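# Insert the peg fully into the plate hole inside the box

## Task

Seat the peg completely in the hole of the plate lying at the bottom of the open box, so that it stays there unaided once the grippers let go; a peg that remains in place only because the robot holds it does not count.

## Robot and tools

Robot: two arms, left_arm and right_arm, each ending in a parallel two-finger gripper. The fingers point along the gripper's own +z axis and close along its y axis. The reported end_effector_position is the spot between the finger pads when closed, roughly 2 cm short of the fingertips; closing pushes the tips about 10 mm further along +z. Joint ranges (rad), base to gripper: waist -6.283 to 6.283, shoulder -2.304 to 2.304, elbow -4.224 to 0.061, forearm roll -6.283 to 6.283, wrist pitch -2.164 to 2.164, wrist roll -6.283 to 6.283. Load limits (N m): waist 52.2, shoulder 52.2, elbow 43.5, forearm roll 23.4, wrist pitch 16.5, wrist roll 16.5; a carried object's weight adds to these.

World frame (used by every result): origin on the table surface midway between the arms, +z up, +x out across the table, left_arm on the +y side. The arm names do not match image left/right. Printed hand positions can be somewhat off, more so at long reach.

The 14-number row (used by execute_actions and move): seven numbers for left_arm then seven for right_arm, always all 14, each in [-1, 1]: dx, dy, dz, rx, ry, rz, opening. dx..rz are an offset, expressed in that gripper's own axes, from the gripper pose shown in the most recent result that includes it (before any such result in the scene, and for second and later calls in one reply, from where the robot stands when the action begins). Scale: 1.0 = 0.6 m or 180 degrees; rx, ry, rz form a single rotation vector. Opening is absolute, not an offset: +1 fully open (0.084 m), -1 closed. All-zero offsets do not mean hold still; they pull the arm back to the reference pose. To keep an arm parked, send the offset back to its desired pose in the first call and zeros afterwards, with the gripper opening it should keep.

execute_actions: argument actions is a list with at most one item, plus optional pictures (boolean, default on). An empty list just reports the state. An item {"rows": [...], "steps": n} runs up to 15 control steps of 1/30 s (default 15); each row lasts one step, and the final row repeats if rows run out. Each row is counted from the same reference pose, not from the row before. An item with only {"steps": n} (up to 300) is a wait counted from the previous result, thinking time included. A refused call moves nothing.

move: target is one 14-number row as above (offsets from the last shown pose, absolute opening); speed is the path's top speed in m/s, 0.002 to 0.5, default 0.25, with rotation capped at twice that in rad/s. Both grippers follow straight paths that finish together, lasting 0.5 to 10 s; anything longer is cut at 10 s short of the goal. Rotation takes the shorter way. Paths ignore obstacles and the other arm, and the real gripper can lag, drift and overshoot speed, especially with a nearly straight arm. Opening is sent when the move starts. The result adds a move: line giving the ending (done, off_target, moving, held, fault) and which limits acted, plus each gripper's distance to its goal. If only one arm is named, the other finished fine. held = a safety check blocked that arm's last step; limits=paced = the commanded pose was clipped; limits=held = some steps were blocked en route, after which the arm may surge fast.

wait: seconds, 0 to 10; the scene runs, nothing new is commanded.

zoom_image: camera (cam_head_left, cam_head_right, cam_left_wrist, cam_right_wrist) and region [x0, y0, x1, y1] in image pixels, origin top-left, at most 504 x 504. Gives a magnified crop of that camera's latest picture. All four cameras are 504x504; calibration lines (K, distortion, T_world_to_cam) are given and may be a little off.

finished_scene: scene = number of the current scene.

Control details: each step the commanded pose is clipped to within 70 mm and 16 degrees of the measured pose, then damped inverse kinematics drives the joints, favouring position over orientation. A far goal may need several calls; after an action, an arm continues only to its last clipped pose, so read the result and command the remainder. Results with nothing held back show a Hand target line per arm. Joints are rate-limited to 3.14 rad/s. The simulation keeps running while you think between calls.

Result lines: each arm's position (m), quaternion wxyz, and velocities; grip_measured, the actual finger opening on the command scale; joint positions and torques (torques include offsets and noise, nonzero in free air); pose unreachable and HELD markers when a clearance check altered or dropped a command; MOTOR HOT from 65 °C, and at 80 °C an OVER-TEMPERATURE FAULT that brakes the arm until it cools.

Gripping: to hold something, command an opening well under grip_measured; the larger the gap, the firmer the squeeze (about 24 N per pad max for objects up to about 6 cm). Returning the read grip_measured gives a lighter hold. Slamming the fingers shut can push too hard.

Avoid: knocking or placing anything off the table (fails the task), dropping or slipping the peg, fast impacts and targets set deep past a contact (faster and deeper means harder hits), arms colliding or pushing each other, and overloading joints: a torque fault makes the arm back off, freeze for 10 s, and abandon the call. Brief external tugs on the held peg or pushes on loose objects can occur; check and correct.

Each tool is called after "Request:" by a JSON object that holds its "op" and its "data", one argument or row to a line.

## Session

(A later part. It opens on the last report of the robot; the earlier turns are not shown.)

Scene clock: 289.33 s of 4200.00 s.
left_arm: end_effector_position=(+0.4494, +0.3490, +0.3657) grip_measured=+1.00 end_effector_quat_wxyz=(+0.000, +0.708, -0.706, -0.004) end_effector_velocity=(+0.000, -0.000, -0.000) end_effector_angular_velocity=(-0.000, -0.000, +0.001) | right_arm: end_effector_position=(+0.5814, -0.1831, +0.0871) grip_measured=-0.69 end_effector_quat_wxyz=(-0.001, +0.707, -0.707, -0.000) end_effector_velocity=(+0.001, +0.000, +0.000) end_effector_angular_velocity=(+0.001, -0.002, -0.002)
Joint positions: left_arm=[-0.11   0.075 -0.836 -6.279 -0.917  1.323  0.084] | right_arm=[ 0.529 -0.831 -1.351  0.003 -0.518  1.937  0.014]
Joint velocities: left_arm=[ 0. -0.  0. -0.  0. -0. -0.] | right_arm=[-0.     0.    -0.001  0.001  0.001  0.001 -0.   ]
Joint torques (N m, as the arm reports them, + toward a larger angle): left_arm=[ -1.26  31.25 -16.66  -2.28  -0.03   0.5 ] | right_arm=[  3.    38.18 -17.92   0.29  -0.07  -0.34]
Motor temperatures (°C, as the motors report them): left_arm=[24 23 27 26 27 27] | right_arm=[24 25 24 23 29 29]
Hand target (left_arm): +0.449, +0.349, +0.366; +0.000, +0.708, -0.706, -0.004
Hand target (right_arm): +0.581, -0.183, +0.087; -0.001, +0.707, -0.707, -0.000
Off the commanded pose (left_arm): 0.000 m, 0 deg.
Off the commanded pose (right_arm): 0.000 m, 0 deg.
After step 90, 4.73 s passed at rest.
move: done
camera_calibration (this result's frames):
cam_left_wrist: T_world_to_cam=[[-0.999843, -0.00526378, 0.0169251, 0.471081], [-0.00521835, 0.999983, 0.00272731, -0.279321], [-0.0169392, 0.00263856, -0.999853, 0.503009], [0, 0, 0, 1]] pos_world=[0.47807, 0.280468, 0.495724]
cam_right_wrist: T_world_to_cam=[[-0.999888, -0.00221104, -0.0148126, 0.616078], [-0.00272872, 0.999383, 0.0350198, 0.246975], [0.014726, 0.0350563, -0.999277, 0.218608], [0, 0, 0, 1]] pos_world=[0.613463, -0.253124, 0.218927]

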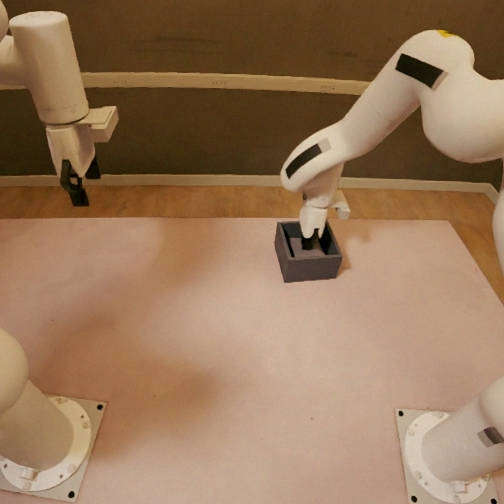

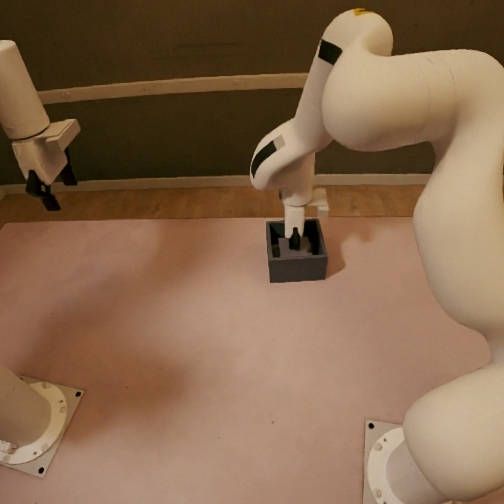

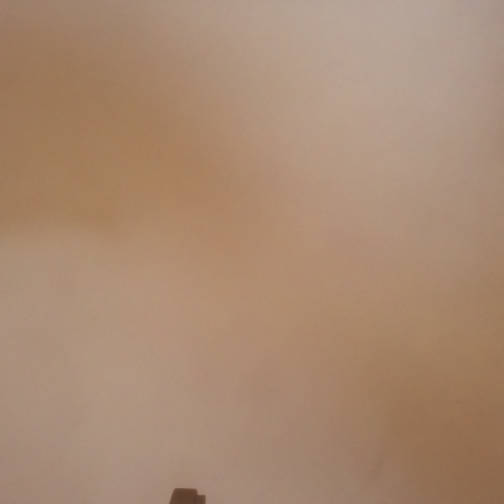

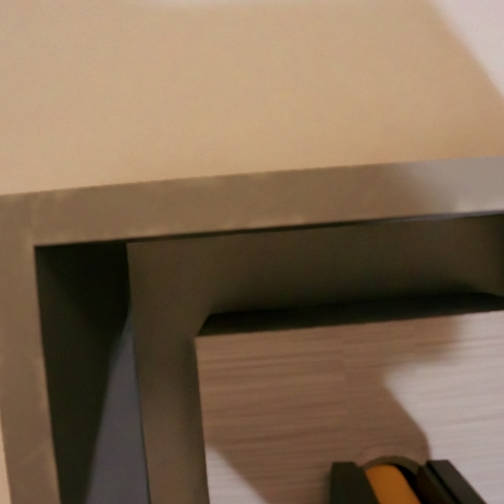

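Request:
{"op": "execute_actions", "data": {
  "actions": [
    {"rows": [[0,0,0,0,0,0,1.0, 0,0,0,0,0,0,0.0]], "steps": 15}
  ]
}}

Scene clock: 292.27 s of 4200.00 s.
left_arm: end_effector_position=(+0.4494, +0.3490, +0.3657) grip_measured=+1.00 end_effector_quat_wxyz=(+0.000, +0.708, -0.706, -0.004) end_effector_velocity=(+0.000, +0.000, -0.000) end_effector_angular_velocity=(-0.000, -0.000, +0.002) | right_arm: end_effector_position=(+0.5814, -0.1831, +0.0871) grip_measured=-0.01 end_effector_quat_wxyz=(-0.001, +0.707, -0.707, -0.000) end_effector_velocity=(+0.000, -0.000, +0.000) end_effector_angular_velocity=(-0.000, -0.000, +0.001)
Joint positions: left_arm=[-0.11   0.075 -0.836 -6.279 -0.917  1.323  0.084] | right_arm=[ 0.529 -0.831 -1.351  0.003 -0.518  1.937  0.044]
Joint velocities: left_arm=[ 0.     0.     0.    -0.     0.    -0.002  0.   ] | right_arm=[-0.     0.    -0.    -0.001  0.    -0.    -0.   ]
Joint torques (N m, as the arm reports them, + toward a larger angle): left_arm=[ -0.7   31.8  -16.72  -2.49  -0.05   0.49] | right_arm=[  3.06  40.35 -17.42   0.45  -0.07  -0.22]
Motor temperatures (°C, as the motors report them): left_arm=[24 23 27 26 27 27] | right_arm=[24 25 24 23 29 29]
Hand target (left_arm): +0.449, +0.349, +0.366; +0.000, +0.708, -0.706, -0.004
Hand target (right_arm): +0.581, -0.183, +0.087; -0.001, +0.707, -0.707, -0.000
Off the commanded pose (left_arm): 0.000 m, 0 deg.
Off the commanded pose (right_arm): 0.000 m, 0 deg.
Steps of this call (steps 1 to 73: nothing new was sent; steps 74 to 88: all 15 steps of this action). Readings (end_effector_position):
74: left_arm (+0.4494, +0.3490, +0.3657) | right_arm (+0.5814, -0.1831, +0.0870)
75: left_arm (+0.4494, +0.3490, +0.3657) | right_arm (+0.5814, -0.1831, +0.0871)
77: left_arm (+0.4494, +0.3490, +0.3657) | right_arm (+0.5814, -0.1831, +0.0871)
81: left_arm (+0.4494, +0.3490, +0.3657) | right_arm (+0.5814, -0.1831, +0.0872)
88: the state above
camera_calibration (this result's frames):
cam_left_wrist: T_world_to_cam=[[-0.999843, -0.00526365, 0.016925, 0.471081], [-0.00521821, 0.999983, 0.00272734, -0.279321], [-0.016939, 0.0026386, -0.999853, 0.503009], [0, 0, 0, 1]] pos_world=[0.47807, 0.280468, 0.495724]
cam_right_wrist: T_world_to_cam=[[-0.999888, -0.00221118, -0.0148114, 0.616077], [-0.00272881, 0.999383, 0.0350193, 0.246975], [0.0147249, 0.0350558, -0.999277, 0.218608], [0, 0, 0, 1]] pos_world=[0.613463, -0.253124, 0.218926]

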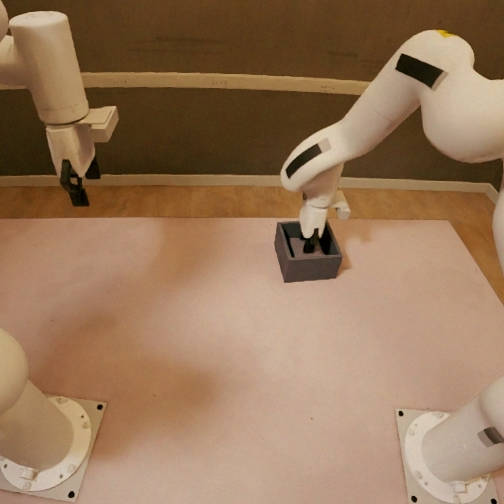

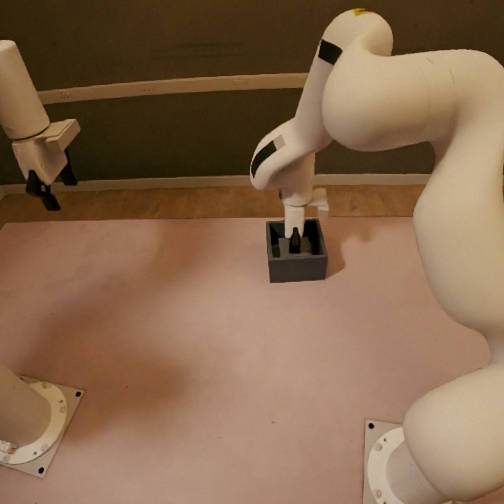

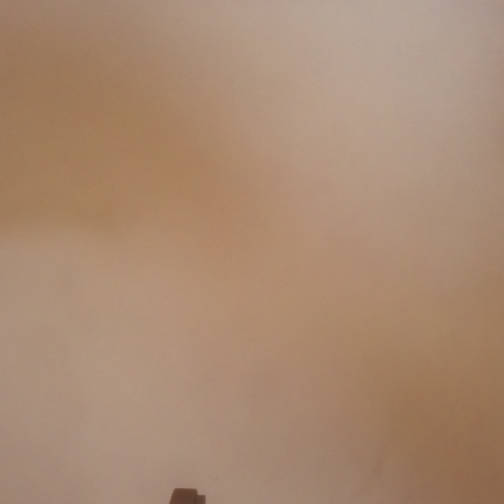

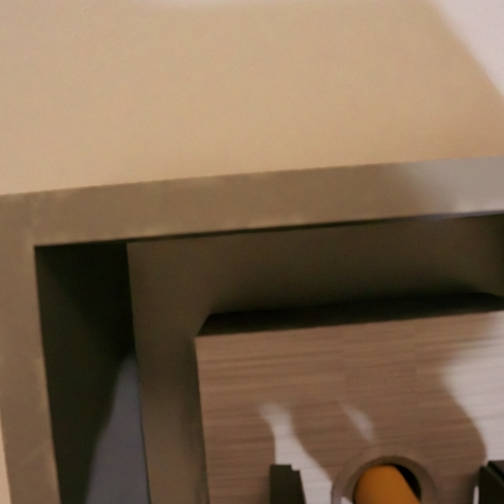

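Request:
{"op": "move", "data": {
  "target": [0, 0, 0, 0, 0, 0, 1.0, 0, 0, -0.13, 0, 0, 0, 0.0],
  "speed": 0.1
}}

Scene clock: 297.43 s of 4200.00 s.
left_arm: end_effector_position=(+0.4494, +0.3490, +0.3657) grip_measured=+1.00 end_effector_quat_wxyz=(+0.000, +0.708, -0.706, -0.004) end_effector_velocity=(+0.000, -0.000, +0.000) end_effector_angular_velocity=(-0.001, -0.001, +0.000) | right_arm: end_effector_position=(+0.5813, -0.1833, +0.1649) grip_measured=-0.01 end_effector_quat_wxyz=(-0.001, +0.707, -0.707, -0.000) end_effector_velocity=(+0.000, +0.000, +0.001) end_effector_angular_velocity=(+0.001, -0.001, -0.001)
Joint positions: left_arm=[-0.11   0.075 -0.836 -6.279 -0.917  1.323  0.084] | right_arm=[ 0.528 -0.709 -1.354  0.002 -0.643  1.938  0.044]
Joint velocities: left_arm=[-0.    -0.    -0.    -0.     0.001 -0.     0.   ] | right_arm=[-0.     0.002 -0.001  0.    -0.002  0.001 -0.   ]
Joint torques (N m, as the arm reports them, + toward a larger angle): left_arm=[ -1.1   32.53 -16.67  -2.48  -0.07   0.46] | right_arm=[  3.14  36.46 -18.8    0.41  -0.18  -0.14]
Motor temperatures (°C, as the motors report them): left_arm=[24 23 27 26 27 27] | right_arm=[24 25 24 23 29 29]
Hand target (left_arm): +0.449, +0.349, +0.366; +0.000, +0.708, -0.706, -0.004
Hand target (right_arm): +0.581, -0.183, +0.165; -0.001, +0.707, -0.707, -0.000
Off the commanded pose (left_arm): 0.000 m, 0 deg.
Off the commanded pose (right_arm): 0.000 m, 0 deg.
After step 90, 1.03 s passed at rest.
move: done
camera_calibration (this result's frames):
cam_left_wrist: T_world_to_cam=[[-0.999843, -0.00526361, 0.0169249, 0.471081], [-0.00521818, 0.999983, 0.00272734, -0.279321], [-0.016939, 0.00263859, -0.999853, 0.503009], [0, 0, 0, 1]] pos_world=[0.47807, 0.280468, 0.495724]
cam_right_wrist: T_world_to_cam=[[-0.999894, -0.00210352, -0.0144151, 0.617131], [-0.00260233, 0.999395, 0.0346723, 0.244497], [0.0143335, 0.0347061, -0.999295, 0.29647], [0, 0, 0, 1]] pos_world=[0.613453, -0.25334, 0.29668]

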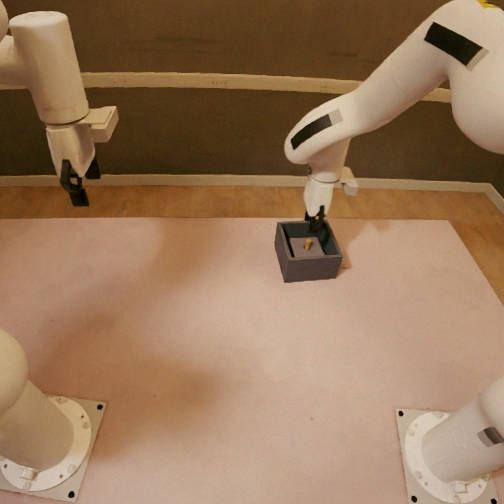

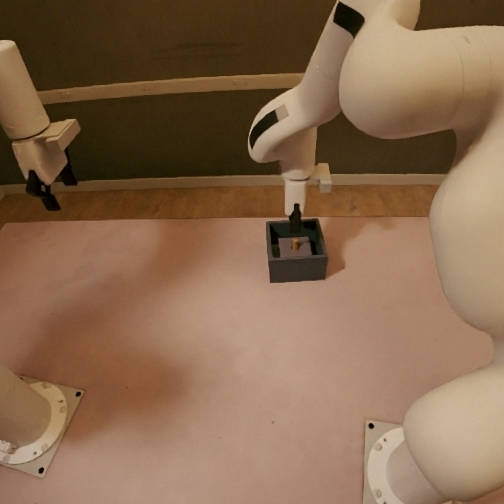

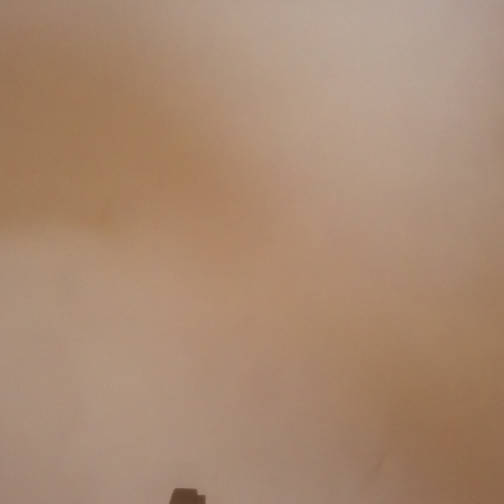

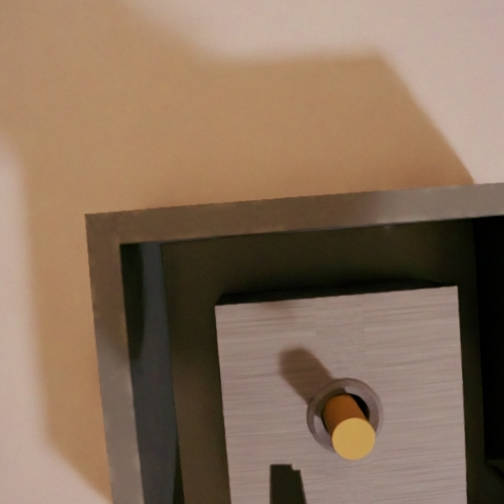

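Request:
{"op": "zoom_image", "data": {
  "camera": "cam_right_wrist",
  "region": [270, 350, 430, 500]
}}

Region (270, 350, 430, 500) of cam_right_wrist's 504x504 image, scaled by 3.150, with more detail than that image has; it fills the top 472 rows of this view, and the rest is white.

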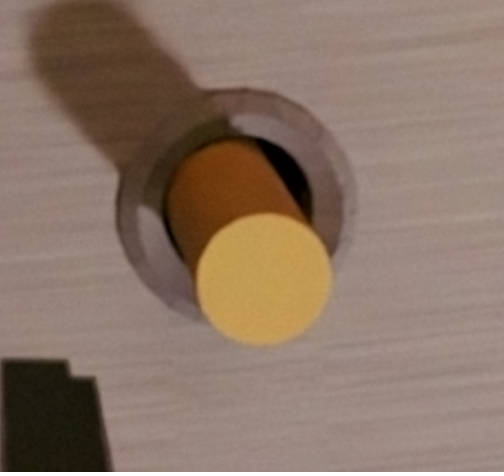

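The peg has dropped to the bottom of the hole: its top is now at about z = 0.09, so its lower end is at about z = 0.005–0.010, resting on the box floor. The gripper is clear of it, so I'm ending scene 1.

Request:
{"op": "finished_scene", "data": {
  "scene": 1
}}

The scene is finished: the task was done.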